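# Lift the marquee roof off its posts onto the table

## Task

Remove the roof of the marquee from its four posts and set it down low on the tabletop, so that it stays there unsupported. Then open the grippers and pull the arms away, since a roof held up only by a robot does not count. Do not move, tilt or topple any other object, and do not push any rigid object out of the work area.

## Robot and tools

Setup: six identical i2rt Big YAM arms, named arm1 to arm6, share one table. Each has six revolute joints, a two-finger gripper and a wrist camera. When joints 1 and 6 are zero and the hand is level and pointing forward, the camera rides on top of the hand and looks toward the fingertips. The hand can reach roughly 1.0 m from the joint-1 axis. Two fixed room cameras, cam_high and cam_low, also watch the scene.

Frame: everything uses a single scene frame whose origin is on the floor, with +z up. The arm feet are roughly at tabletop height z=+0.72 m. Headings are degrees counter-clockwise from +x: arm1 (+0.29, +0.65) faces -102; arm2 (-0.22, +0.65) faces -85; arm3 (-0.31, -0.65) faces +99; arm4 (+0.24, -0.65) faces +83; arm5 (-0.70, -0.07) faces +8; arm6 (+0.70, +0.08) faces +166. So arm1 and arm2 sit on the +y side looking toward -y, arm3 and arm4 sit on the -y side looking toward +y, and arm5 and arm6 sit at the -x and +x ends looking inward. The hand point is midway between the fingertips. The fingers point along the hand's z axis and close along its y axis.

execute_actions: the argument "actions" is a list containing either one action or nothing. An action is an object keyed by arm name. Under each name is "joints", an object that maps joint names to absolute targets, not offsets. The keys are joint1_rad to joint6_rad, in radians, and gripper_m, which is the fingertip gap in metres. Allowed ranges:
- joint1_rad -2.879 to 2.879. This is the base turn, positive counter-clockwise seen from above. At 0 the arm stretches out along its foot's heading.
- joint2_rad 0 to 3.141. This is the shoulder. At 0 the upper arm lies roughly level, pointing backward, and increasing it lifts the arm up and then forward.
- joint3_rad 0 to 3.019. This is the elbow. At 0 it is folded shut, and larger values open it.
- joint4_rad -1.692 to 1.57. This is hand pitch, where positive tilts the fingers up.
- joint5_rad -1.57 to 1.57. This is sideways hand swing, where positive goes to the arm's right.
- joint6_rad -2.094 to 2.094. This is hand roll, where positive is clockwise viewed from behind the hand.
- gripper_m 0 to 0.093. Each finger pad can grip with roughly 50 to 62 N, and some grippers give less.
A joint counts as arrived within ±0.045, 0.14, 0.09, 0.055, 0.03 and 0.035 for joints 1 to 6, and ±0.003 for the gripper. Every motion in an action starts at the same moment, but each joint moves at its own pace, so the hand may sweep a wide curve. A joint or arm you omit can keep pushing toward an older target. An unknown key or an out-of-range number causes the whole call to be rejected, and nothing moves. "cameras" is optional: a list of camera names, or "all". Omitting it or passing null also gives all cameras, and [] gives no images. An empty actions list only reports state and images.

Result lines: joint_positions gives the current angles. joint_status tells how each commanded motion ended. "off_target" means it stopped short and may still be pushing. After "contact_stop" or "time_out" the joint holds where it stopped. A joint that timed out may keep a target, at most 0.375, 0.375, 0.113, 0.225, 0.075 and 0.3 rad away for joints 1 to 6, and on_its_own lists it. To relieve the push, send it its reported position. "joint command not followed" (with a cause line) and a per-joint "not_followed" mean a self- or arm-collision check blocked that arm's targets, though its gripper command still ran. The arm may keep retrying those targets until they become valid. on_its_own shows what the robots are doing without your command, and "held at" there means a target, not a position. Joint torques are raw drive outputs, listed in joint order without the gripper. They carry per-arm offset, scale and noise, so read them only as rough load hints. The pictures line gives the order of the returned images. If a call reports a stop, later motion calls in that same reply are skipped.

wait: "seconds" from 0 to 10. It commands nothing and returns the same data as an empty action.

zoom_image: "camera" plus "region" [x0, y0, x1, y1] in pixels of that camera's most recent full image, with the origin at the top-left and a maximum of 504 by 504. It gives a sharper view of that region.

finished_scene: "scene" is the number of the current scene. It closes the scene for good and reports success. The next task then appears in its result.

Cautions: the arms do not stop on contact and can press very hard. Robots pressing hard against each other ends the run, and the blocking check ignores fingers, gripper housings and wrist cameras. Long holding under load heats motors, and a MOTOR HOT warning appears from 85 °C. At 100 °C an OVER-TEMPERATURE FAULT releases that arm and its gripper, so whatever it holds falls. Near that point, drop the load or rest the arm. A joint bearing weight can sag. Tiny target changes may not move a joint at all. Loose items can get brief nudges from outside. Avoid dropping or slamming the roof, avoid knocking over the posts or anything else, and keep every rigid object in the work area. Lift the roof straight up with arms spread around it, lower it gently, open the grippers, and retract before finishing. The simulation keeps running while you write, with the robots holding their last command.

Each tool is called after ">>>" by a JSON object that holds its "op" and its "data", one argument or row to a line.

## Session

>>> {"op": "execute_actions", "data": {
  "actions": []
}}

Scene clock: 0.00 s.
Joint torques (N m, as the arm reports them, + toward a larger angle): no reading
arm1.joint_positions: joint1_rad=+0.260 joint2_rad=+0.405 joint3_rad=+0.535 joint4_rad=-1.237 joint5_rad=+0.194 joint6_rad=-0.388 gripper_m=+0.095
arm1.joint_status: not commanded
arm1.hand: x=+0.2734 y=+0.4589 z=+0.9429 quat_wxyz=(-0.059, -0.523, -0.817, +0.238) (m; scene frame)
arm2.joint_positions: joint1_rad=-0.341 joint2_rad=+0.525 joint3_rad=+0.404 joint4_rad=-1.011 joint5_rad=-0.241 joint6_rad=+0.302 gripper_m=+0.095
arm2.joint_status: not commanded
arm2.hand: x=-0.2334 y=+0.4358 z=+0.9328 quat_wxyz=(-0.237, -0.834, -0.496, +0.055) (m; scene frame)
arm3.joint_positions: joint1_rad=+0.094 joint2_rad=+0.351 joint3_rad=+0.649 joint4_rad=-1.406 joint5_rad=+0.295 joint6_rad=+0.506 gripper_m=+0.094
arm3.joint_status: not commanded
arm3.hand: x=-0.2955 y=-0.4819 z=+1.0381 quat_wxyz=(-0.223, +0.549, -0.791, -0.149) (m; scene frame)
arm4.joint_positions: joint1_rad=-0.213 joint2_rad=+0.469 joint3_rad=+0.485 joint4_rad=-1.098 joint5_rad=-0.151 joint6_rad=-0.534 gripper_m=+0.094
arm4.joint_status: not commanded
arm4.hand: x=+0.2816 y=-0.4418 z=+0.9638 quat_wxyz=(-0.201, +0.766, -0.591, -0.156) (m; scene frame)
arm5.joint_positions: joint1_rad=+0.385 joint2_rad=+0.416 joint3_rad=+0.610 joint4_rad=-1.302 joint5_rad=+0.084 joint6_rad=+0.233 gripper_m=+0.094
arm5.joint_status: not commanded
arm5.hand: x=-0.5319 y=+0.0069 z=+0.9651 quat_wxyz=(-0.235, +0.124, -0.963, -0.047) (m; scene frame)
arm6.joint_positions: joint1_rad=-0.299 joint2_rad=+0.495 joint3_rad=+0.462 joint4_rad=-1.050 joint5_rad=-0.284 joint6_rad=-0.187 gripper_m=+0.095
arm6.joint_status: not commanded
arm6.hand: x=+0.4877 y=+0.1423 z=+0.9222 quat_wxyz=(+0.046, +0.955, -0.120, -0.266) (m; scene frame)
pictures: arm1_cam_wrist, arm2_cam_wrist, arm3_cam_wrist, arm4_cam_wrist, arm5_cam_wrist, arm6_cam_wrist, cam_high, cam_low
Images, in order (width x height): arm1_cam_wrist 504x504, arm2_cam_wrist 504x504, arm3_cam_wrist 504x504, arm4_cam_wrist 504x504, arm5_cam_wrist 504x504, arm6_cam_wrist 504x504, cam_high 504x504, cam_low 504x504.

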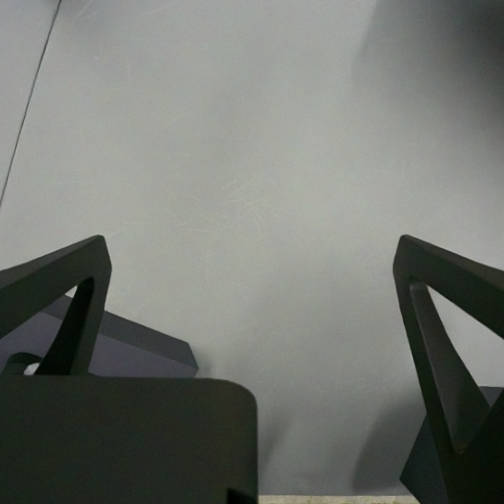

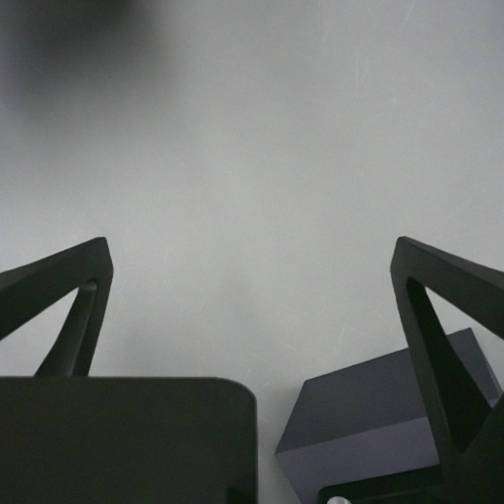

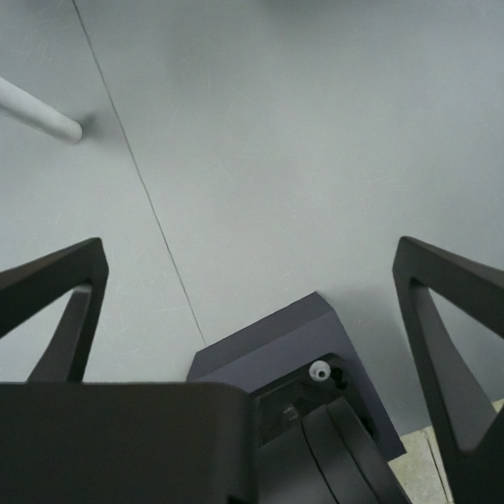

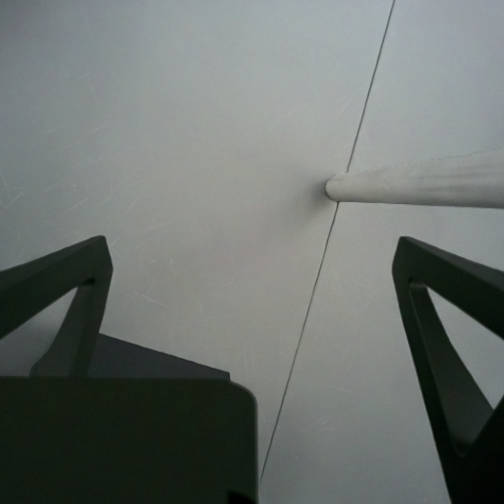

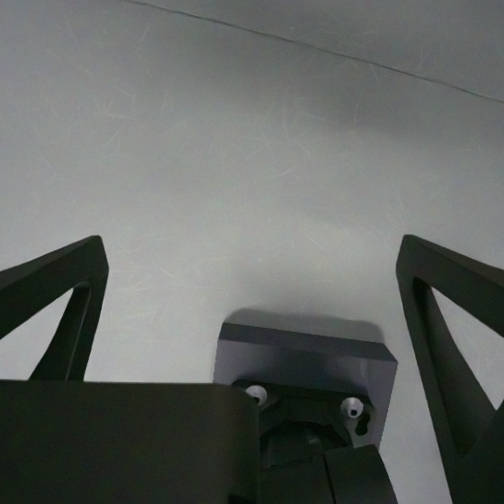

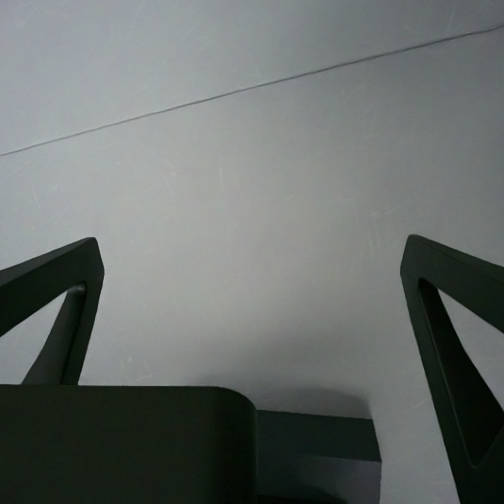

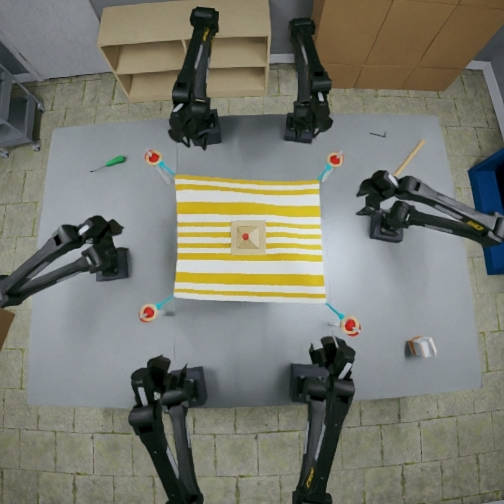

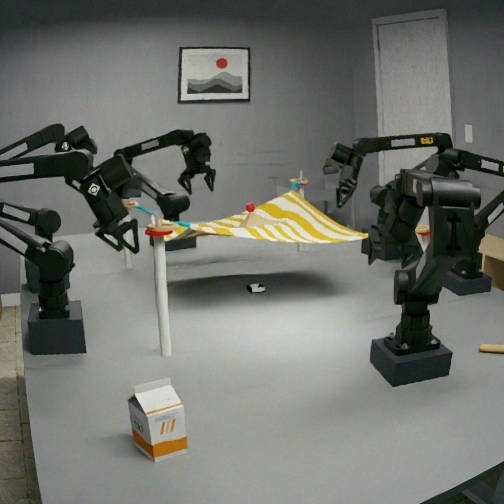

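>>> {"op": "zoom_image", "data": {
  "camera": "cam_low",
  "region": [110, 160, 330, 320]
}}

>>> {"op": "zoom_image", "data": {
  "camera": "cam_high",
  "region": [120, 130, 380, 350]
}}

>>> {"op": "zoom_image", "data": {
  "camera": "cam_high",
  "region": [310, 290, 380, 350]
}}

>>> {"op": "zoom_image", "data": {
  "camera": "cam_low",
  "region": [120, 190, 200, 260]
}}

Region (110, 160, 330, 320) of cam_low's 504x504 image, scaled by 2.291, with more detail than that image has; it fills the top 367 rows of this view, and the rest is white.

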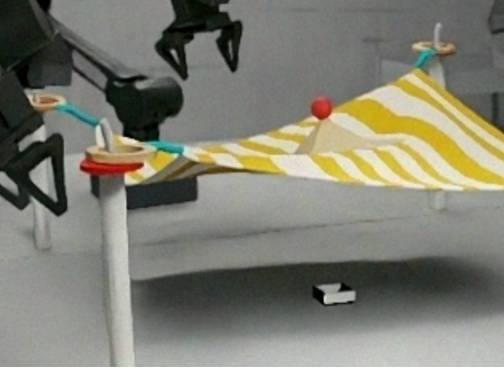

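Region (120, 130, 380, 350) of cam_high's 504x504 image, scaled by 1.938, with more detail than that image has; it fills the top 426 rows of this view, and the rest is white.

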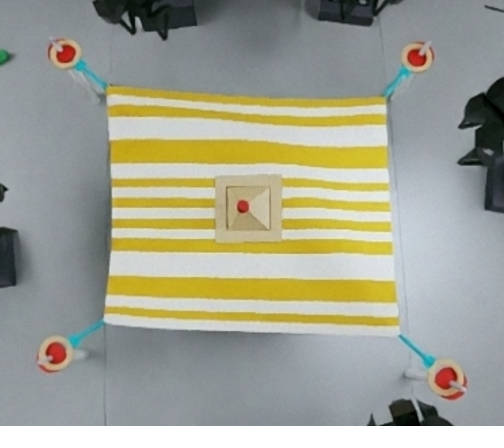

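Region (310, 290, 380, 350) of cam_high's 504x504 image, scaled by 7.200, with more detail than that image has; it fills the top 432 rows of this view, and the rest is white.

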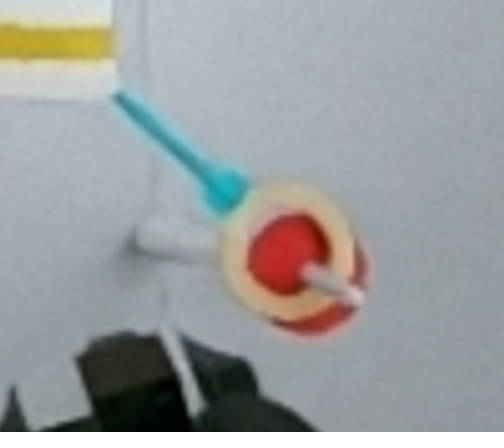

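Region (120, 190, 200, 260) of cam_low's 504x504 image, scaled by 6.300, with more detail than that image has; it fills the top 441 rows of this view, and the rest is white.

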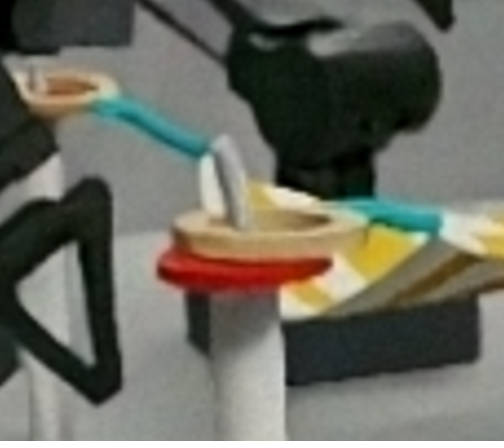

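>>> {"op": "execute_actions", "data": {
  "actions": [
    {"arm1":{"joints":{"joint1_rad":0.1,"joint2_rad":1.2,"joint3_rad":1.3,"joint4_rad":-1.6,"joint5_rad":0,"joint6_rad":0}},"arm2":{"joints":{"joint1_rad":-0.2,"joint2_rad":1.3,"joint3_rad":1.3,"joint4_rad":-1.5,"joint5_rad":0,"joint6_rad":0}},"arm3":{"joints":{"joint1_rad":-0.2,"joint2_rad":1.4,"joint3_rad":1.3,"joint4_rad":-1.4,"joint5_rad":0,"joint6_rad":0}},"arm4":{"joints":{"joint1_rad":0.1,"joint2_rad":1.1,"joint3_rad":1.2,"joint4_rad":-1.6,"joint5_rad":0,"joint6_rad":0}},"arm5":{"joints":{"joint4_rad":-0.3}},"arm6":{"joints":{"joint3_rad":1.3}}}
  ],
  "cameras": ["cam_high","cam_low"]
}}

Scene clock: 70.07 s.
Joint torques (N m, as the arm reports them, + toward a larger angle): arm1=[-0.74 -7.37 13.62 -0.09 -0.17  0.23] | arm2=[-2.1  -6.49 13.95  0.17  0.14 -0.13] | arm3=[ -1.01 -15.34  14.74   0.59  -0.19  -0.1 ] | arm4=[-0.36 -5.33 11.3  -0.42  0.26  0.06] | arm5=[-0.8   2.47 13.93  3.2   0.03  0.02] | arm6=[ 0.36  1.9  13.24  2.25  0.01  0.07]
arm1.joint_positions: joint1_rad=+0.108 joint2_rad=+1.210 joint3_rad=+1.244 joint4_rad=-1.588 joint5_rad=+0.004 joint6_rad=-0.009 gripper_m=+0.095
arm1.joint_status: all done
arm1.hand: x=+0.2681 y=+0.3118 z=+1.0433 quat_wxyz=(-0.002, -0.725, -0.688, +0.005) (m; scene frame)
arm2.joint_positions: joint1_rad=-0.208 joint2_rad=+1.291 joint3_rad=+1.246 joint4_rad=-1.489 joint5_rad=-0.003 joint6_rad=+0.008 gripper_m=+0.095
arm2.joint_status: all done
arm2.hand: x=-0.2656 y=+0.2769 z=+1.0666 quat_wxyz=(-0.015, -0.749, -0.663, +0.004) (m; scene frame)
arm3.joint_positions: joint1_rad=-0.192 joint2_rad=+1.413 joint3_rad=+1.248 joint4_rad=-1.406 joint5_rad=+0.004 joint6_rad=+0.008 gripper_m=+0.094
arm3.joint_status: all done
arm3.hand: x=-0.2815 y=-0.2450 z=+1.0213 quat_wxyz=(-0.001, +0.680, -0.733, +0.001) (m; scene frame)
arm4.joint_positions: joint1_rad=+0.092 joint2_rad=+1.098 joint3_rad=+1.154 joint4_rad=-1.583 joint5_rad=-0.003 joint6_rad=-0.014 gripper_m=+0.094
arm4.joint_status: all done
arm4.hand: x=+0.2433 y=-0.3491 z=+1.0853 quat_wxyz=(-0.015, +0.709, -0.705, -0.018) (m; scene frame)
arm5.joint_positions: joint1_rad=+0.385 joint2_rad=+0.416 joint3_rad=+0.610 joint4_rad=-0.324 joint5_rad=+0.084 joint6_rad=+0.233 gripper_m=+0.094
arm5.joint_status: all done
arm5.hand: x=-0.4173 y=+0.0709 z=+1.1545 quat_wxyz=(-0.631, +0.075, -0.743, -0.211) (m; scene frame)
arm6.joint_positions: joint1_rad=-0.299 joint2_rad=+0.496 joint3_rad=+1.264 joint4_rad=-1.051 joint5_rad=-0.284 joint6_rad=-0.187 gripper_m=+0.095
arm6.joint_status: all done
arm6.hand: x=+0.4733 y=+0.1463 z=+1.3447 quat_wxyz=(-0.097, +0.798, -0.041, -0.593) (m; scene frame)
pictures: cam_high, cam_low
Images, in order (width x height): cam_high 504x504, cam_low 504x504.

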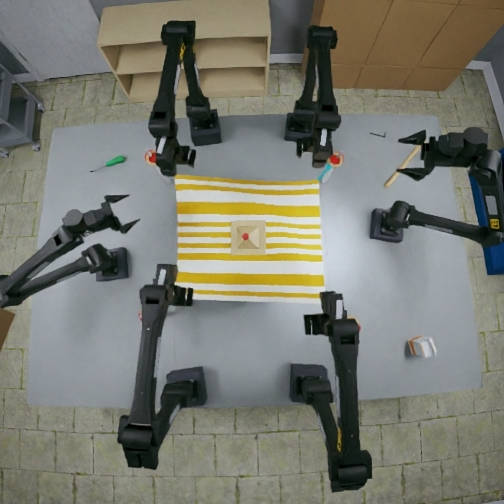

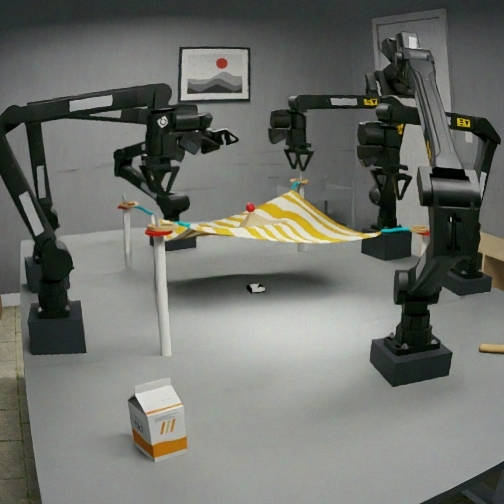

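>>> {"op": "execute_actions", "data": {
  "actions": [
    {"arm1":{"joints":{"joint2_rad":1.1,"joint3_rad":1.45,"joint4_rad":-1.69}},"arm2":{"joints":{"joint2_rad":1.2,"joint3_rad":1.45,"joint4_rad":-1.69}},"arm3":{"joints":{"joint2_rad":1.2,"joint3_rad":1.45,"joint4_rad":-1.69}},"arm4":{"joints":{"joint2_rad":1.12,"joint3_rad":1.37,"joint4_rad":-1.69}},"arm5":{"joints":{"joint1_rad":0,"joint2_rad":0.2,"joint3_rad":0.4,"joint4_rad":-1.0}},"arm6":{"joints":{"joint1_rad":0,"joint2_rad":0.2,"joint3_rad":0.4,"joint4_rad":-1.0}}}
  ],
  "cameras": []
}}

>>> {"op": "execute_actions", "data": {
  "actions": [
    {"arm1":{"joints":{"joint1_rad":0.52}},"arm2":{"joints":{"joint1_rad":-0.65}},"arm3":{"joints":{"joint1_rad":0.21}},"arm4":{"joints":{"joint1_rad":-0.32}}}
  ],
  "cameras": ["arm1_cam_wrist","arm2_cam_wrist","arm3_cam_wrist","arm4_cam_wrist","cam_low"]
}}

Scene clock: 105.47 s.
Joint torques (N m, as the arm reports them, + toward a larger angle): arm1=[-0.72 -5.29 11.56  0.41 -0.17  0.23] | arm2=[-2.14 -4.41 12.6   0.42  0.15 -0.14] | arm3=[-0.59 -9.39 12.88 -0.02 -0.17 -0.09] | arm4=[ 0.05 -5.55 10.39 -0.16  0.27  0.05] | arm5=[-1.44  3.75 11.7   1.32  0.07  0.04] | arm6=[ 1.06  1.02 10.4   1.92 -0.08  0.05]
arm1.joint_positions: joint1_rad=+0.108 joint2_rad=+1.097 joint3_rad=+1.418 joint4_rad=-1.670 joint5_rad=+0.004 joint6_rad=-0.009 gripper_m=+0.095
arm1.joint_status: all done
joint sent to its limit — the command would take arm1.joint4_rad past its lower limit, so that joint was sent only as far as its limit.
arm1.hand: x=+0.2688 y=+0.3225 z=+1.1465 quat_wxyz=(-0.072, -0.721, -0.684, +0.080) (m; scene frame)
arm2.joint_positions: joint1_rad=-0.208 joint2_rad=+1.185 joint3_rad=+1.411 joint4_rad=-1.680 joint5_rad=-0.003 joint6_rad=+0.008 gripper_m=+0.095
arm2.joint_status: all done
arm2.hand: x=-0.2636 y=+0.3058 z=+1.1651 quat_wxyz=(-0.042, -0.748, -0.662, +0.034) (m; scene frame)
arm3.joint_positions: joint1_rad=-0.192 joint2_rad=+1.203 joint3_rad=+1.419 joint4_rad=-1.675 joint5_rad=+0.004 joint6_rad=+0.008 gripper_m=+0.094
arm3.joint_status: all done
arm3.hand: x=-0.2851 y=-0.3017 z=+1.1606 quat_wxyz=(-0.041, +0.679, -0.732, -0.037) (m; scene frame)
arm4.joint_positions: joint1_rad=+0.092 joint2_rad=+1.117 joint3_rad=+1.337 joint4_rad=-1.673 joint5_rad=-0.003 joint6_rad=-0.014 gripper_m=+0.094
arm4.joint_status: all done
arm4.hand: x=+0.2436 y=-0.3328 z=+1.1511 quat_wxyz=(-0.042, +0.707, -0.704, -0.044) (m; scene frame)
arm5.joint_positions: joint1_rad=+0.003 joint2_rad=+0.206 joint3_rad=+0.395 joint4_rad=-0.987 joint5_rad=+0.084 joint6_rad=+0.233 gripper_m=+0.094
arm5.joint_status: all done
arm5.hand: x=-0.4905 y=-0.0593 z=+0.9358 quat_wxyz=(-0.383, -0.066, -0.921, -0.032) (m; scene frame)
arm6.joint_positions: joint1_rad=-0.009 joint2_rad=+0.208 joint3_rad=+0.410 joint4_rad=-1.002 joint5_rad=-0.284 joint6_rad=-0.187 gripper_m=+0.095
arm6.joint_status: all done
arm6.hand: x=+0.4865 y=+0.0774 z=+0.9558 quat_wxyz=(+0.053, +0.921, +0.039, -0.385) (m; scene frame)
pictures: none
No camera images: the call's "cameras" was empty. Leave "cameras" out to get every camera's image.

Scene clock: 106.53 s.
Joint torques (N m, as the arm reports them, + toward a larger angle): arm1=[ 0.25 -4.73 11.53  0.38 -0.1   0.21] | arm2=[-2.93 -4.5  12.59  0.38  0.05 -0.12] | arm3=[-0.13 -9.93 12.89 -0.02 -0.07 -0.08] | arm4=[-0.92 -5.58 10.34 -0.22  0.19  0.04] | arm5=[-1.06  4.27 11.7   1.44  0.04  0.01] | arm6=[ 0.99  1.29 10.59  1.88 -0.09  0.04]
arm1.joint_positions: joint1_rad=+0.515 joint2_rad=+1.097 joint3_rad=+1.418 joint4_rad=-1.670 joint5_rad=+0.001 joint6_rad=-0.008 gripper_m=+0.095
arm1.joint_status: all done
arm1.hand: x=+0.3996 y=+0.3408 z=+1.1466 quat_wxyz=(-0.088, -0.569, -0.815, +0.062) (m; scene frame)
arm2.joint_positions: joint1_rad=-0.646 joint2_rad=+1.185 joint3_rad=+1.411 joint4_rad=-1.680 joint5_rad=-0.001 joint6_rad=+0.007 gripper_m=+0.095
arm2.joint_status: all done
arm2.hand: x=-0.4050 y=+0.3546 z=+1.1635 quat_wxyz=(-0.029, -0.874, -0.484, +0.042) (m; scene frame)
arm3.joint_positions: joint1_rad=+0.209 joint2_rad=+1.203 joint3_rad=+1.419 joint4_rad=-1.675 joint5_rad=+0.002 joint6_rad=+0.006 gripper_m=+0.094
arm3.joint_status: all done
arm3.hand: x=-0.4236 y=-0.3200 z=+1.1608 quat_wxyz=(-0.033, +0.812, -0.581, -0.046) (m; scene frame)
arm4.joint_positions: joint1_rad=-0.315 joint2_rad=+1.117 joint3_rad=+1.337 joint4_rad=-1.673 joint5_rad=-0.002 joint6_rad=-0.013 gripper_m=+0.094
arm4.joint_status: all done
arm4.hand: x=+0.3698 y=-0.3602 z=+1.1508 quat_wxyz=(-0.049, +0.550, -0.833, -0.034) (m; scene frame)
arm5.joint_positions: joint1_rad=+0.003 joint2_rad=+0.206 joint3_rad=+0.395 joint4_rad=-0.987 joint5_rad=+0.084 joint6_rad=+0.233 gripper_m=+0.094
arm5.joint_status: not commanded
arm5.hand: x=-0.4905 y=-0.0593 z=+0.9358 quat_wxyz=(-0.383, -0.066, -0.921, -0.032) (m; scene frame)
arm6.joint_positions: joint1_rad=-0.009 joint2_rad=+0.208 joint3_rad=+0.410 joint4_rad=-1.002 joint5_rad=-0.284 joint6_rad=-0.187 gripper_m=+0.095
arm6.joint_status: not commanded
arm6.hand: x=+0.4865 y=+0.0774 z=+0.9558 quat_wxyz=(+0.053, +0.921, +0.039, -0.385) (m; scene frame)
pictures: arm1_cam_wrist, arm2_cam_wrist, arm3_cam_wrist, arm4_cam_wrist, cam_low
Images, in order (width x height): arm1_cam_wrist 504x504, arm2_cam_wrist 504x504, arm3_cam_wrist 504x504, arm4_cam_wrist 504x504, cam_low 504x504.

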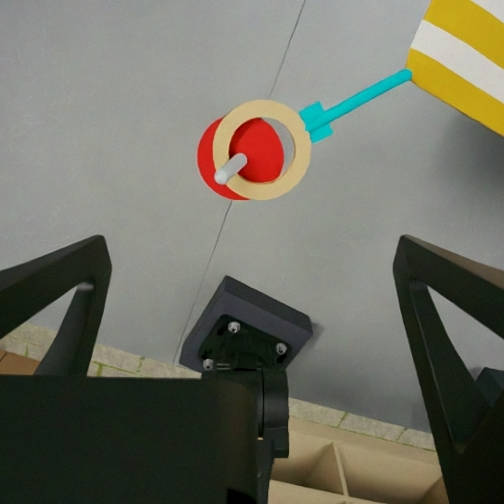

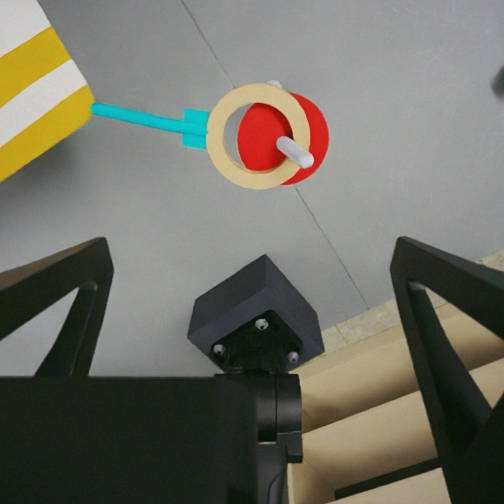

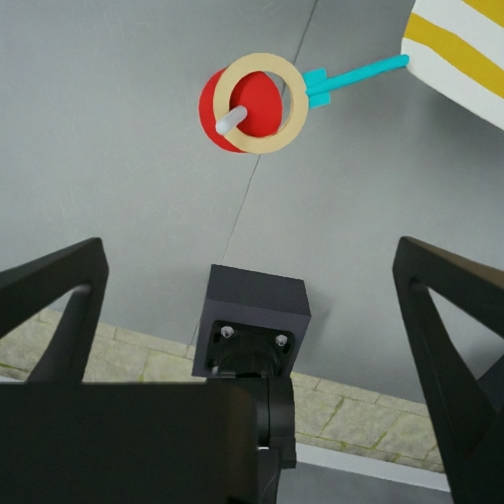

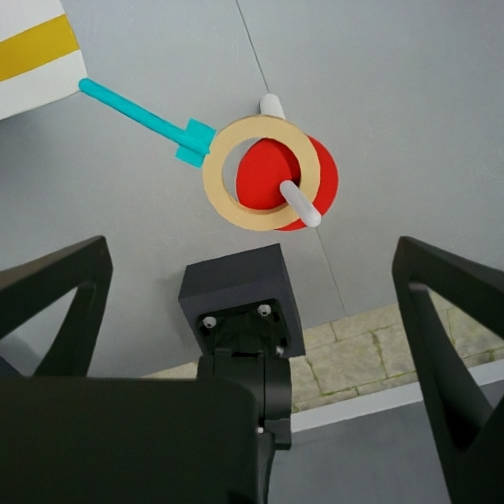

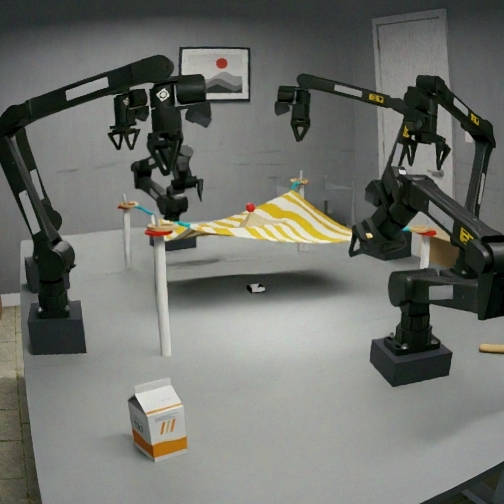

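>>> {"op": "execute_actions", "data": {
  "actions": [
    {"arm1":{"joints":{"joint1_rad":0.37,"joint2_rad":1.274,"joint3_rad":1.30,"joint4_rad":-1.58,"joint6_rad":0.91}},"arm2":{"joints":{"joint1_rad":-0.52,"joint2_rad":1.275,"joint3_rad":1.22,"joint4_rad":-1.5,"joint6_rad":-1.21}},"arm3":{"joints":{"joint1_rad":0.07,"joint2_rad":1.33,"joint3_rad":1.257,"joint4_rad":-1.475,"joint6_rad":1.09}},"arm4":{"joints":{"joint1_rad":-0.182,"joint2_rad":1.166,"joint3_rad":1.175,"joint4_rad":-1.56,"joint6_rad":-0.9}}}
  ],
  "cameras": ["arm1_cam_wrist","arm2_cam_wrist","arm3_cam_wrist","arm4_cam_wrist","cam_low"]
}}

Scene clock: 155.57 s.
Joint torques (N m, as the arm reports them, + toward a larger angle): arm1=[-0.13 -8.52 10.14  0.71 -0.04  0.24] | arm2=[-2.79 -6.66  9.22  1.08 -0.04 -0.09] | arm3=[  0.16 -12.47  10.68   1.01   0.02   0.08] | arm4=[-0.81 -7.35  8.61  0.69  0.12 -0.27] | arm5=[-1.34  4.1  11.77  1.44  0.08  0.04] | arm6=[ 1.06  1.34 10.62  1.89 -0.08  0.04]
arm1.joint_positions: joint1_rad=+0.370 joint2_rad=+1.284 joint3_rad=+1.283 joint4_rad=-1.589 joint5_rad=+0.001 joint6_rad=+0.900 gripper_m=+0.095
arm1.joint_status: all done
arm1.hand: x=+0.3603 y=+0.2985 z=+1.0341 quat_wxyz=(+0.012, -0.907, -0.422, -0.003) (m; scene frame)
arm2.joint_positions: joint1_rad=-0.518 joint2_rad=+1.280 joint3_rad=+1.219 joint4_rad=-1.513 joint5_rad=-0.001 joint6_rad=-1.201 gripper_m=+0.095
arm2.joint_status: all done
arm2.hand: x=-0.3713 y=+0.3206 z=+1.0588 quat_wxyz=(-0.005, -0.386, -0.922, -0.009) (m; scene frame)
arm3.joint_positions: joint1_rad=+0.066 joint2_rad=+1.338 joint3_rad=+1.251 joint4_rad=-1.491 joint5_rad=+0.001 joint6_rad=+1.082 gripper_m=+0.094
arm3.joint_status: all done
arm3.hand: x=-0.3813 y=-0.2776 z=+1.0510 quat_wxyz=(+0.000, +0.334, -0.943, +0.003) (m; scene frame)
arm4.joint_positions: joint1_rad=-0.182 joint2_rad=+1.170 joint3_rad=+1.166 joint4_rad=-1.578 joint5_rad=-0.001 joint6_rad=-0.885 gripper_m=+0.094
arm4.joint_status: all done
arm4.hand: x=+0.3291 y=-0.3479 z=+1.0694 quat_wxyz=(+0.004, +0.885, -0.466, -0.001) (m; scene frame)
arm5.joint_positions: joint1_rad=+0.003 joint2_rad=+0.206 joint3_rad=+0.395 joint4_rad=-0.987 joint5_rad=+0.084 joint6_rad=+0.233 gripper_m=+0.094
arm5.joint_status: not commanded
arm5.hand: x=-0.4905 y=-0.0593 z=+0.9358 quat_wxyz=(-0.383, -0.066, -0.921, -0.032) (m; scene frame)
arm6.joint_positions: joint1_rad=-0.009 joint2_rad=+0.208 joint3_rad=+0.410 joint4_rad=-1.002 joint5_rad=-0.284 joint6_rad=-0.187 gripper_m=+0.095
arm6.joint_status: not commanded
arm6.hand: x=+0.4865 y=+0.0774 z=+0.9558 quat_wxyz=(+0.053, +0.921, +0.039, -0.385) (m; scene frame)
pictures: arm1_cam_wrist, arm2_cam_wrist, arm3_cam_wrist, arm4_cam_wrist, cam_low
Images, in order (width x height): arm1_cam_wrist 504x504, arm2_cam_wrist 504x504, arm3_cam_wrist 504x504, arm4_cam_wrist 504x504, cam_low 504x504.

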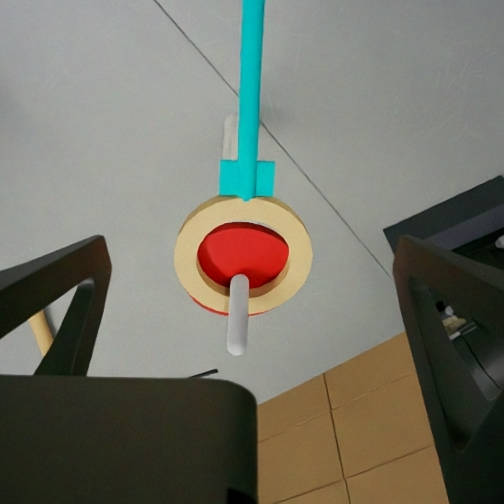

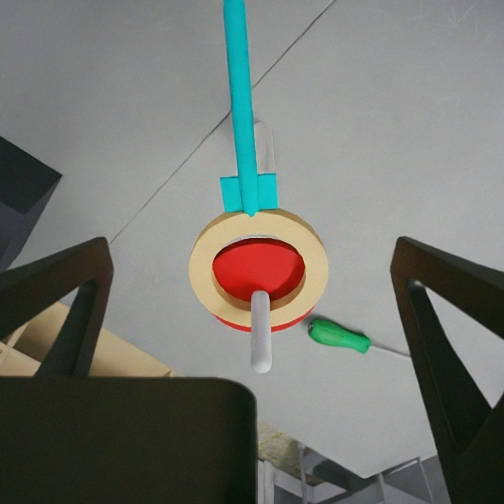

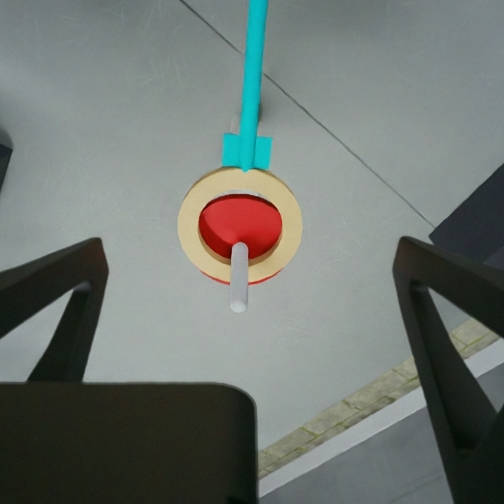

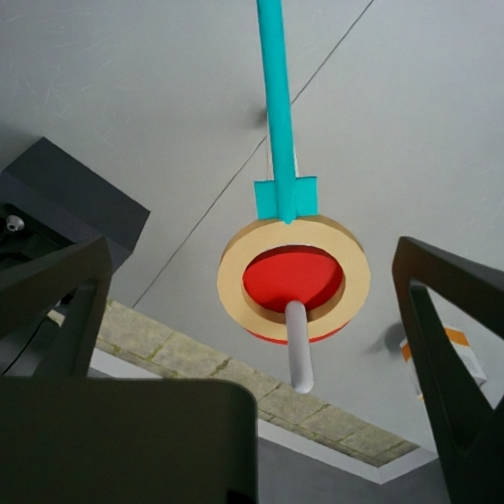

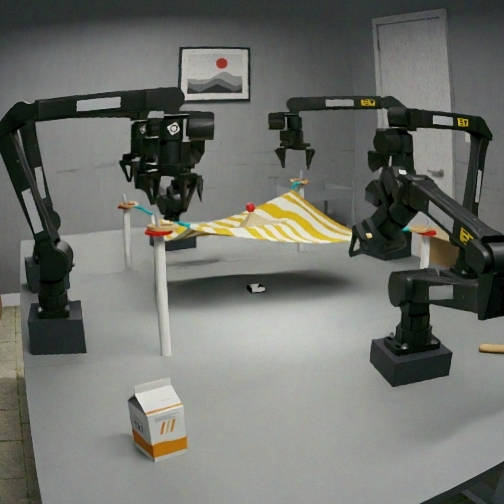

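>>> {"op": "execute_actions", "data": {
  "actions": [
    {"arm1":{"joints":{"joint2_rad":1.30,"joint3_rad":1.10,"joint4_rad":-1.352,"joint6_rad":0.94,"gripper_m":0.07}},"arm2":{"joints":{"joint1_rad":-0.535,"joint2_rad":1.307,"joint3_rad":1.033,"joint4_rad":-1.28,"joint6_rad":-1.30,"gripper_m":0.07}},"arm3":{"joints":{"joint2_rad":1.404,"joint3_rad":1.02,"joint4_rad":-1.164,"joint6_rad":1.16,"gripper_m":0.07}},"arm4":{"joints":{"joint1_rad":-0.215,"joint2_rad":1.213,"joint3_rad":1.051,"joint4_rad":-1.39,"joint6_rad":-1.05,"gripper_m":0.07}}}
  ],
  "cameras": ["arm1_cam_wrist","arm2_cam_wrist","arm3_cam_wrist","arm4_cam_wrist","cam_low"]
}}

Scene clock: 193.63 s.
Joint torques (N m, as the arm reports them, + toward a larger angle): arm1=[-0.07 -8.37  9.01  0.87 -0.01  0.24] | arm2=[-3.65 -6.    8.47  1.16 -0.05 -0.13] | arm3=[  0.11 -13.44   9.52   1.05   0.04   0.09] | arm4=[-1.76 -7.61  8.49  0.69  0.09 -0.27] | arm5=[-1.25  4.45 11.76  1.32  0.07  0.07] | arm6=[ 0.97  1.34 10.6   1.88 -0.09  0.04]
arm1.joint_positions: joint1_rad=+0.370 joint2_rad=+1.306 joint3_rad=+1.092 joint4_rad=-1.366 joint5_rad=+0.001 joint6_rad=+0.930 gripper_m=+0.070
arm1.joint_status: all done
arm1.hand: x=+0.3607 y=+0.2967 z=+0.9543 quat_wxyz=(+0.007, -0.913, -0.408, -0.002) (m; scene frame)
arm2.joint_positions: joint1_rad=-0.521 joint2_rad=+1.296 joint3_rad=+1.036 joint4_rad=-1.293 joint5_rad=-0.001 joint6_rad=-1.291 gripper_m=+0.070
arm2.joint_status: all done
arm2.hand: x=-0.3708 y=+0.3226 z=+0.9845 quat_wxyz=(-0.005, -0.346, -0.938, +0.002) (m; scene frame)
arm3.joint_positions: joint1_rad=+0.066 joint2_rad=+1.416 joint3_rad=+1.018 joint4_rad=-1.181 joint5_rad=+0.001 joint6_rad=+1.152 gripper_m=+0.070
arm3.joint_status: all done
arm3.hand: x=-0.3817 y=-0.2762 z=+0.9367 quat_wxyz=(+0.000, +0.300, -0.954, +0.003) (m; scene frame)
arm4.joint_positions: joint1_rad=-0.205 joint2_rad=+1.214 joint3_rad=+1.044 joint4_rad=-1.408 joint5_rad=-0.001 joint6_rad=-1.035 gripper_m=+0.070
arm4.joint_status: all done
arm4.hand: x=+0.3396 y=-0.3382 z=+1.0095 quat_wxyz=(+0.003, +0.913, -0.409, -0.002) (m; scene frame)
arm5.joint_positions: joint1_rad=+0.003 joint2_rad=+0.206 joint3_rad=+0.395 joint4_rad=-0.987 joint5_rad=+0.084 joint6_rad=+0.233 gripper_m=+0.094
arm5.joint_status: not commanded
arm5.hand: x=-0.4905 y=-0.0593 z=+0.9358 quat_wxyz=(-0.383, -0.066, -0.921, -0.032) (m; scene frame)
arm6.joint_positions: joint1_rad=-0.009 joint2_rad=+0.208 joint3_rad=+0.410 joint4_rad=-1.002 joint5_rad=-0.284 joint6_rad=-0.187 gripper_m=+0.095
arm6.joint_status: not commanded
arm6.hand: x=+0.4865 y=+0.0774 z=+0.9558 quat_wxyz=(+0.053, +0.921, +0.039, -0.385) (m; scene frame)
pictures: arm1_cam_wrist, arm2_cam_wrist, arm3_cam_wrist, arm4_cam_wrist, cam_low
Images, in order (width x height): arm1_cam_wrist 504x504, arm2_cam_wrist 504x504, arm3_cam_wrist 504x504, arm4_cam_wrist 504x504, cam_low 504x504.

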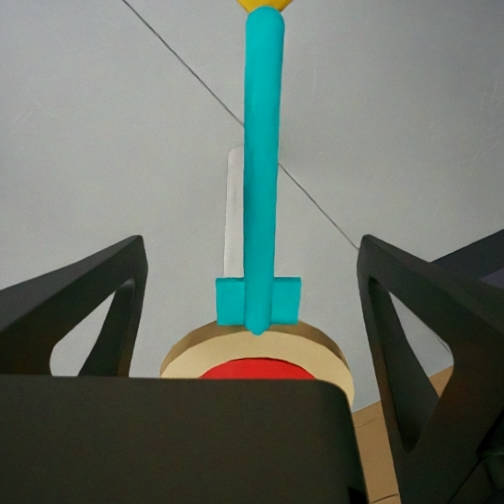

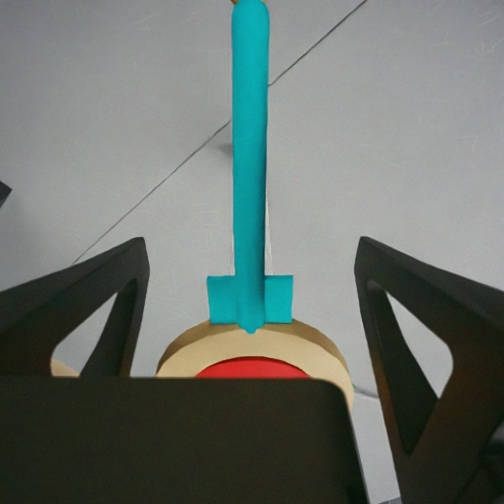

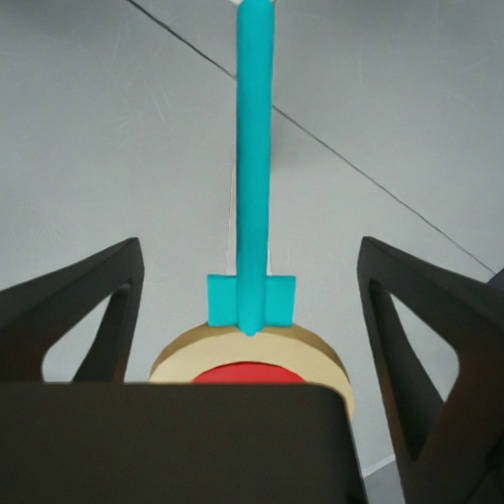

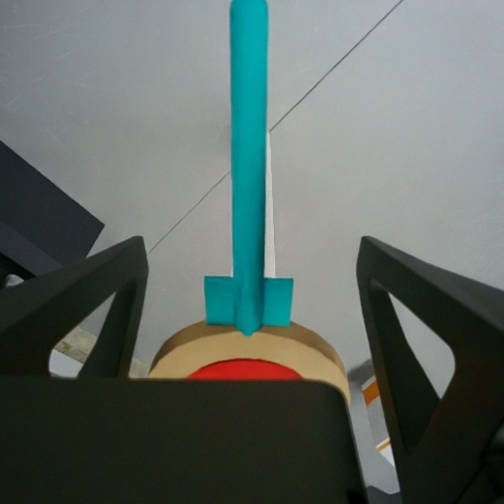

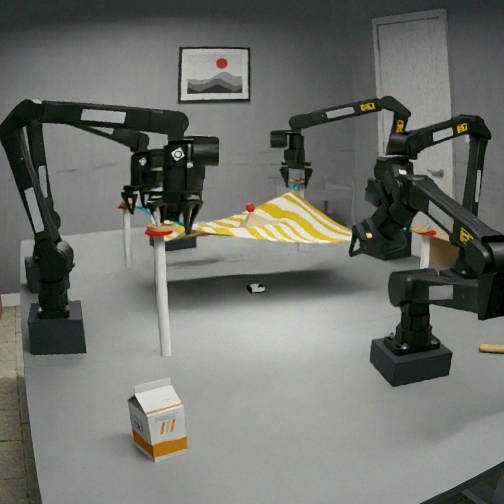

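>>> {"op": "zoom_image", "data": {
  "camera": "cam_low",
  "region": [110, 170, 230, 250]
}}

>>> {"op": "execute_actions", "data": {
  "actions": [
    {"arm1":{"joints":{"gripper_m":0.0}},"arm2":{"joints":{"gripper_m":0.0}},"arm3":{"joints":{"gripper_m":0.0}},"arm4":{"joints":{"gripper_m":0.0}}}
  ],
  "cameras": ["arm1_cam_wrist","arm2_cam_wrist","arm3_cam_wrist","arm4_cam_wrist","cam_low"]
}}

Region (110, 170, 230, 250) of cam_low's 504x504 image, scaled by 4.200, with more detail than that image has.

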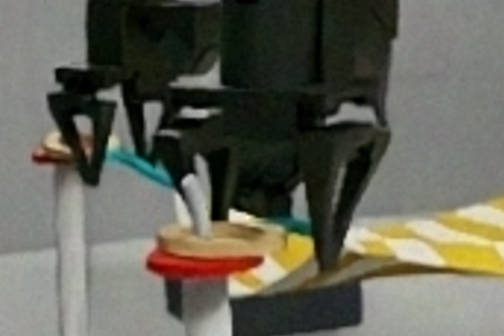

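Scene clock: 209.33 s.
Joint torques (N m, as the arm reports them, + toward a larger angle): arm1=[-0.24 -8.2   9.13  0.89 -0.02  0.23] | arm2=[-3.44 -6.17  8.64  1.11 -0.02 -0.13] | arm3=[  0.15 -13.4    9.59   1.12   0.03   0.08] | arm4=[-1.4  -7.35  8.41  0.66  0.18 -0.27] | arm5=[-1.    3.88 11.72  1.3   0.06  0.07] | arm6=[ 1.01  1.28 10.59  1.87 -0.09  0.05]
arm1.joint_positions: joint1_rad=+0.370 joint2_rad=+1.306 joint3_rad=+1.092 joint4_rad=-1.366 joint5_rad=+0.001 joint6_rad=+0.931 gripper_m=+0.021
arm1.joint_status: gripper_m off_target (ended at +0.021, target +0.000)
arm1.hand: x=+0.3607 y=+0.2967 z=+0.9543 quat_wxyz=(+0.007, -0.913, -0.408, -0.002) (m; scene frame)
arm2.joint_positions: joint1_rad=-0.521 joint2_rad=+1.296 joint3_rad=+1.036 joint4_rad=-1.292 joint5_rad=-0.001 joint6_rad=-1.292 gripper_m=+0.020
arm2.joint_status: gripper_m off_target (ended at +0.020, target +0.000)
arm2.hand: x=-0.3708 y=+0.3223 z=+0.9845 quat_wxyz=(-0.005, -0.345, -0.938, +0.003) (m; scene frame)
arm3.joint_positions: joint1_rad=+0.066 joint2_rad=+1.416 joint3_rad=+1.018 joint4_rad=-1.181 joint5_rad=+0.001 joint6_rad=+1.153 gripper_m=+0.021
arm3.joint_status: gripper_m off_target (ended at +0.021, target +0.000)
arm3.hand: x=-0.3817 y=-0.2761 z=+0.9367 quat_wxyz=(+0.000, +0.300, -0.954, +0.003) (m; scene frame)
arm4.joint_positions: joint1_rad=-0.205 joint2_rad=+1.214 joint3_rad=+1.044 joint4_rad=-1.405 joint5_rad=-0.003 joint6_rad=-1.036 gripper_m=+0.019
arm4.joint_status: gripper_m off_target (ended at +0.019, target +0.000)
arm4.hand: x=+0.3395 y=-0.3375 z=+1.0096 quat_wxyz=(+0.001, +0.913, -0.408, -0.003) (m; scene frame)
arm5.joint_positions: joint1_rad=+0.003 joint2_rad=+0.206 joint3_rad=+0.395 joint4_rad=-0.987 joint5_rad=+0.084 joint6_rad=+0.233 gripper_m=+0.094
arm5.joint_status: not commanded
arm5.hand: x=-0.4905 y=-0.0593 z=+0.9358 quat_wxyz=(-0.383, -0.066, -0.921, -0.032) (m; scene frame)
arm6.joint_positions: joint1_rad=-0.009 joint2_rad=+0.208 joint3_rad=+0.410 joint4_rad=-1.002 joint5_rad=-0.284 joint6_rad=-0.187 gripper_m=+0.095
arm6.joint_status: not commanded
arm6.hand: x=+0.4865 y=+0.0774 z=+0.9558 quat_wxyz=(+0.053, +0.921, +0.039, -0.385) (m; scene frame)
pictures: arm1_cam_wrist, arm2_cam_wrist, arm3_cam_wrist, arm4_cam_wrist, cam_low
Images, in order (width x height): arm1_cam_wrist 504x504, arm2_cam_wrist 504x504, arm3_cam_wrist 504x504, arm4_cam_wrist 504x504, cam_low 504x504.

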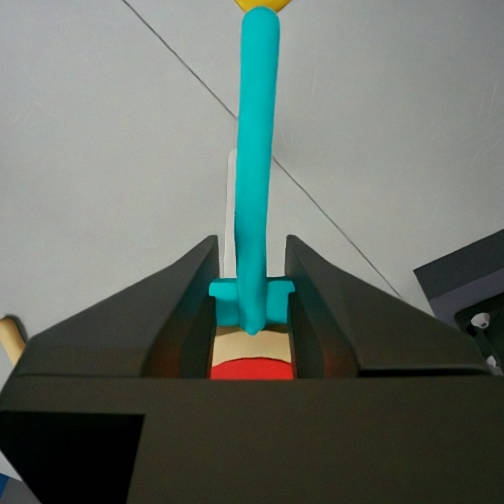

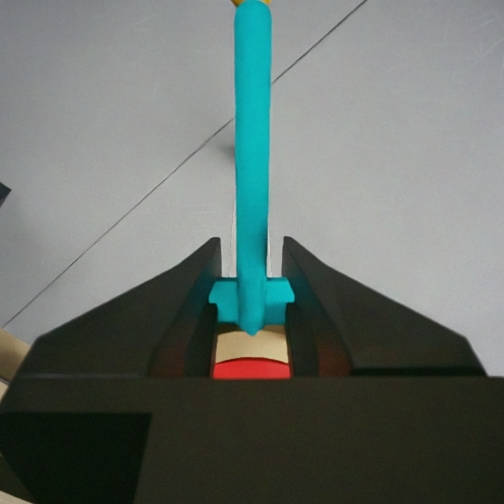

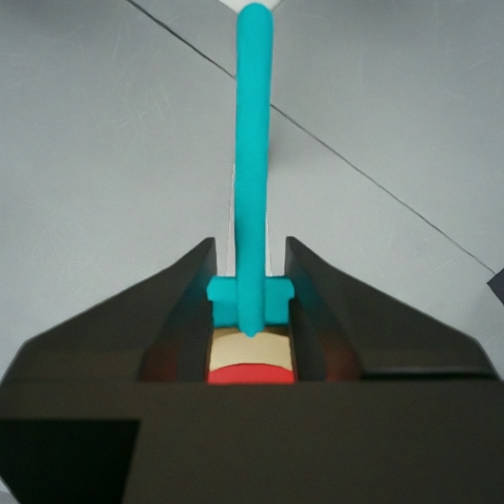

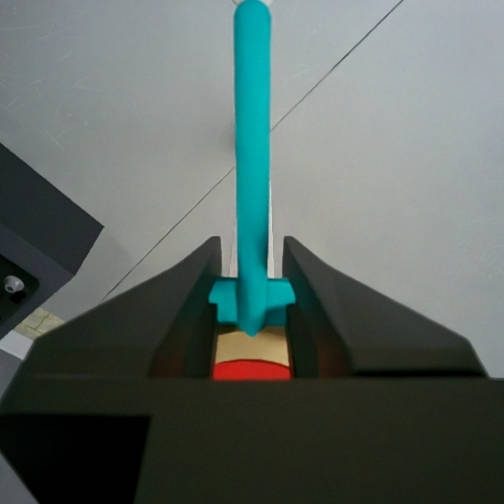

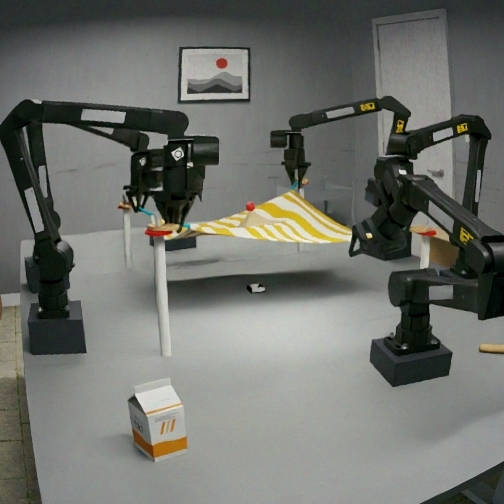

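>>> {"op": "execute_actions", "data": {
  "actions": [
    {"arm1":{"joints":{"joint1_rad":0.425,"joint2_rad":1.252,"joint3_rad":1.275,"joint4_rad":-1.573}},"arm2":{"joints":{"joint1_rad":-0.585,"joint2_rad":1.26,"joint3_rad":1.228,"joint4_rad":-1.5}},"arm3":{"joints":{"joint1_rad":0.125,"joint2_rad":1.337,"joint3_rad":1.18,"joint4_rad":-1.39}},"arm4":{"joints":{"joint1_rad":-0.268,"joint2_rad":1.173,"joint3_rad":1.24,"joint4_rad":-1.615}}}
  ],
  "cameras": ["arm1_cam_wrist","arm2_cam_wrist","arm3_cam_wrist","arm4_cam_wrist","cam_low","cam_high"]
}}

Scene clock: 236.97 s.
Joint torques (N m, as the arm reports them, + toward a larger angle): arm1=[ 0.72 -7.31 12.14 -0.36 -0.13  0.23] | arm2=[-4.51 -7.2  12.97 -0.14  0.45 -0.13] | arm3=[  0.5  -10.83  13.88  -0.41   0.02   0.08] | arm4=[-2.56 -7.42 10.3  -1.    0.48 -0.3 ] | arm5=[-1.66  4.14 11.8   1.25  0.07  0.04] | arm6=[ 1.04  1.29 10.6   1.88 -0.09  0.04]
arm1.joint_positions: joint1_rad=+0.414 joint2_rad=+1.255 joint3_rad=+1.236 joint4_rad=-1.556 joint5_rad=+0.004 joint6_rad=+0.931 gripper_m=+0.021
arm1.joint_status: all done
arm1.hand: x=+0.3735 y=+0.3091 z=+1.0257 quat_wxyz=(+0.005, -0.904, -0.428, +0.001) (m; scene frame)
arm2.joint_positions: joint1_rad=-0.559 joint2_rad=+1.272 joint3_rad=+1.185 joint4_rad=-1.485 joint5_rad=-0.013 joint6_rad=-1.293 gripper_m=+0.020
arm2.joint_status: all done
arm2.hand: x=-0.3808 y=+0.3293 z=+1.0483 quat_wxyz=(-0.011, -0.363, -0.932, -0.007) (m; scene frame)
arm3.joint_positions: joint1_rad=+0.117 joint2_rad=+1.334 joint3_rad=+1.138 joint4_rad=-1.373 joint5_rad=+0.002 joint6_rad=+1.153 gripper_m=+0.021
arm3.joint_status: all done
arm3.hand: x=-0.3989 y=-0.2869 z=+1.0094 quat_wxyz=(-0.001, +0.324, -0.946, -0.002) (m; scene frame)
arm4.joint_positions: joint1_rad=-0.246 joint2_rad=+1.176 joint3_rad=+1.207 joint4_rad=-1.587 joint5_rad=-0.012 joint6_rad=-1.036 gripper_m=+0.019
arm4.joint_status: all done
arm4.hand: x=+0.3494 y=-0.3453 z=+1.0833 quat_wxyz=(-0.008, +0.904, -0.427, -0.008) (m; scene frame)
arm5.joint_positions: joint1_rad=+0.003 joint2_rad=+0.206 joint3_rad=+0.395 joint4_rad=-0.987 joint5_rad=+0.084 joint6_rad=+0.233 gripper_m=+0.094
arm5.joint_status: not commanded
arm5.hand: x=-0.4905 y=-0.0593 z=+0.9358 quat_wxyz=(-0.383, -0.066, -0.921, -0.032) (m; scene frame)
arm6.joint_positions: joint1_rad=-0.009 joint2_rad=+0.208 joint3_rad=+0.410 joint4_rad=-1.002 joint5_rad=-0.284 joint6_rad=-0.187 gripper_m=+0.095
arm6.joint_status: not commanded
arm6.hand: x=+0.4865 y=+0.0774 z=+0.9558 quat_wxyz=(+0.053, +0.921, +0.039, -0.385) (m; scene frame)
pictures: arm1_cam_wrist, arm2_cam_wrist, arm3_cam_wrist, arm4_cam_wrist, cam_high, cam_low
Images, in order (width x height): arm1_cam_wrist 504x504, arm2_cam_wrist 504x504, arm3_cam_wrist 504x504, arm4_cam_wrist 504x504, cam_high 504x504, cam_low 504x504.

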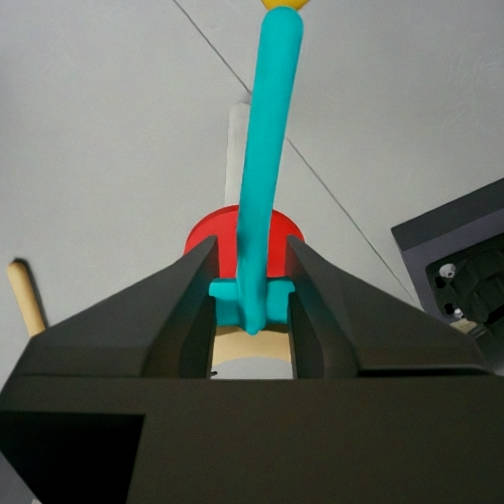

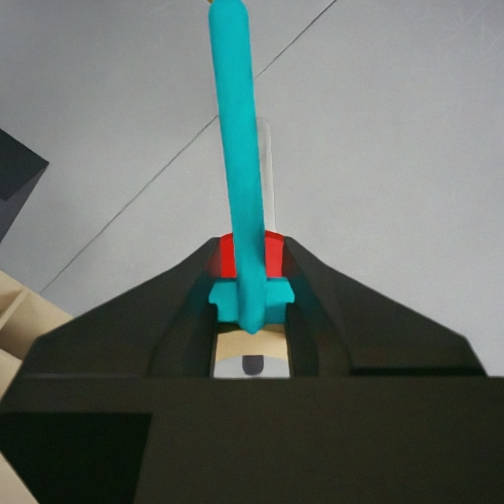

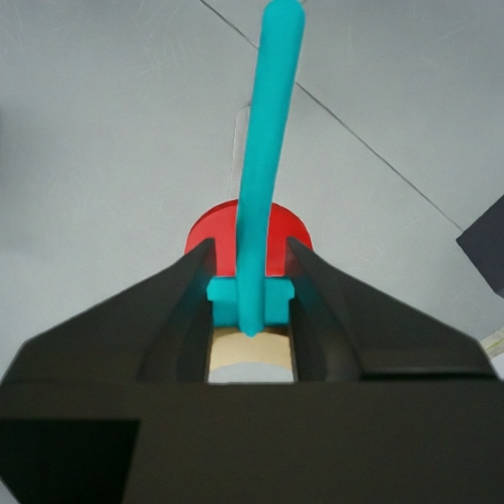

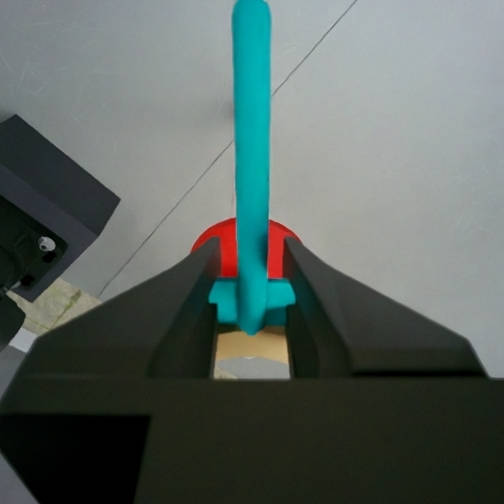

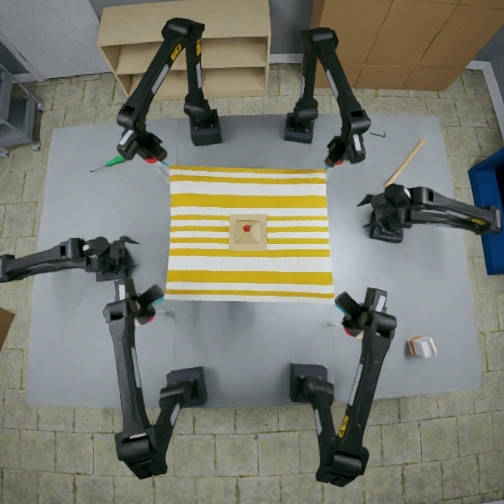

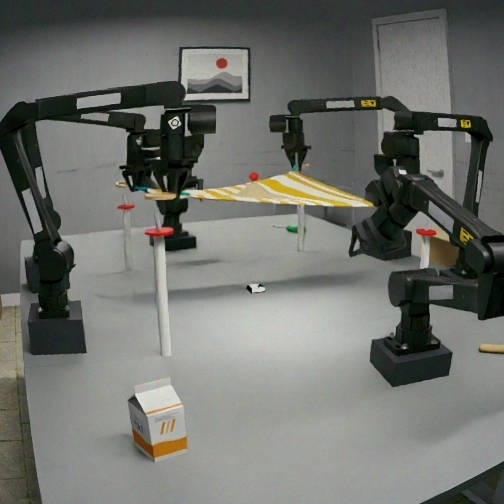

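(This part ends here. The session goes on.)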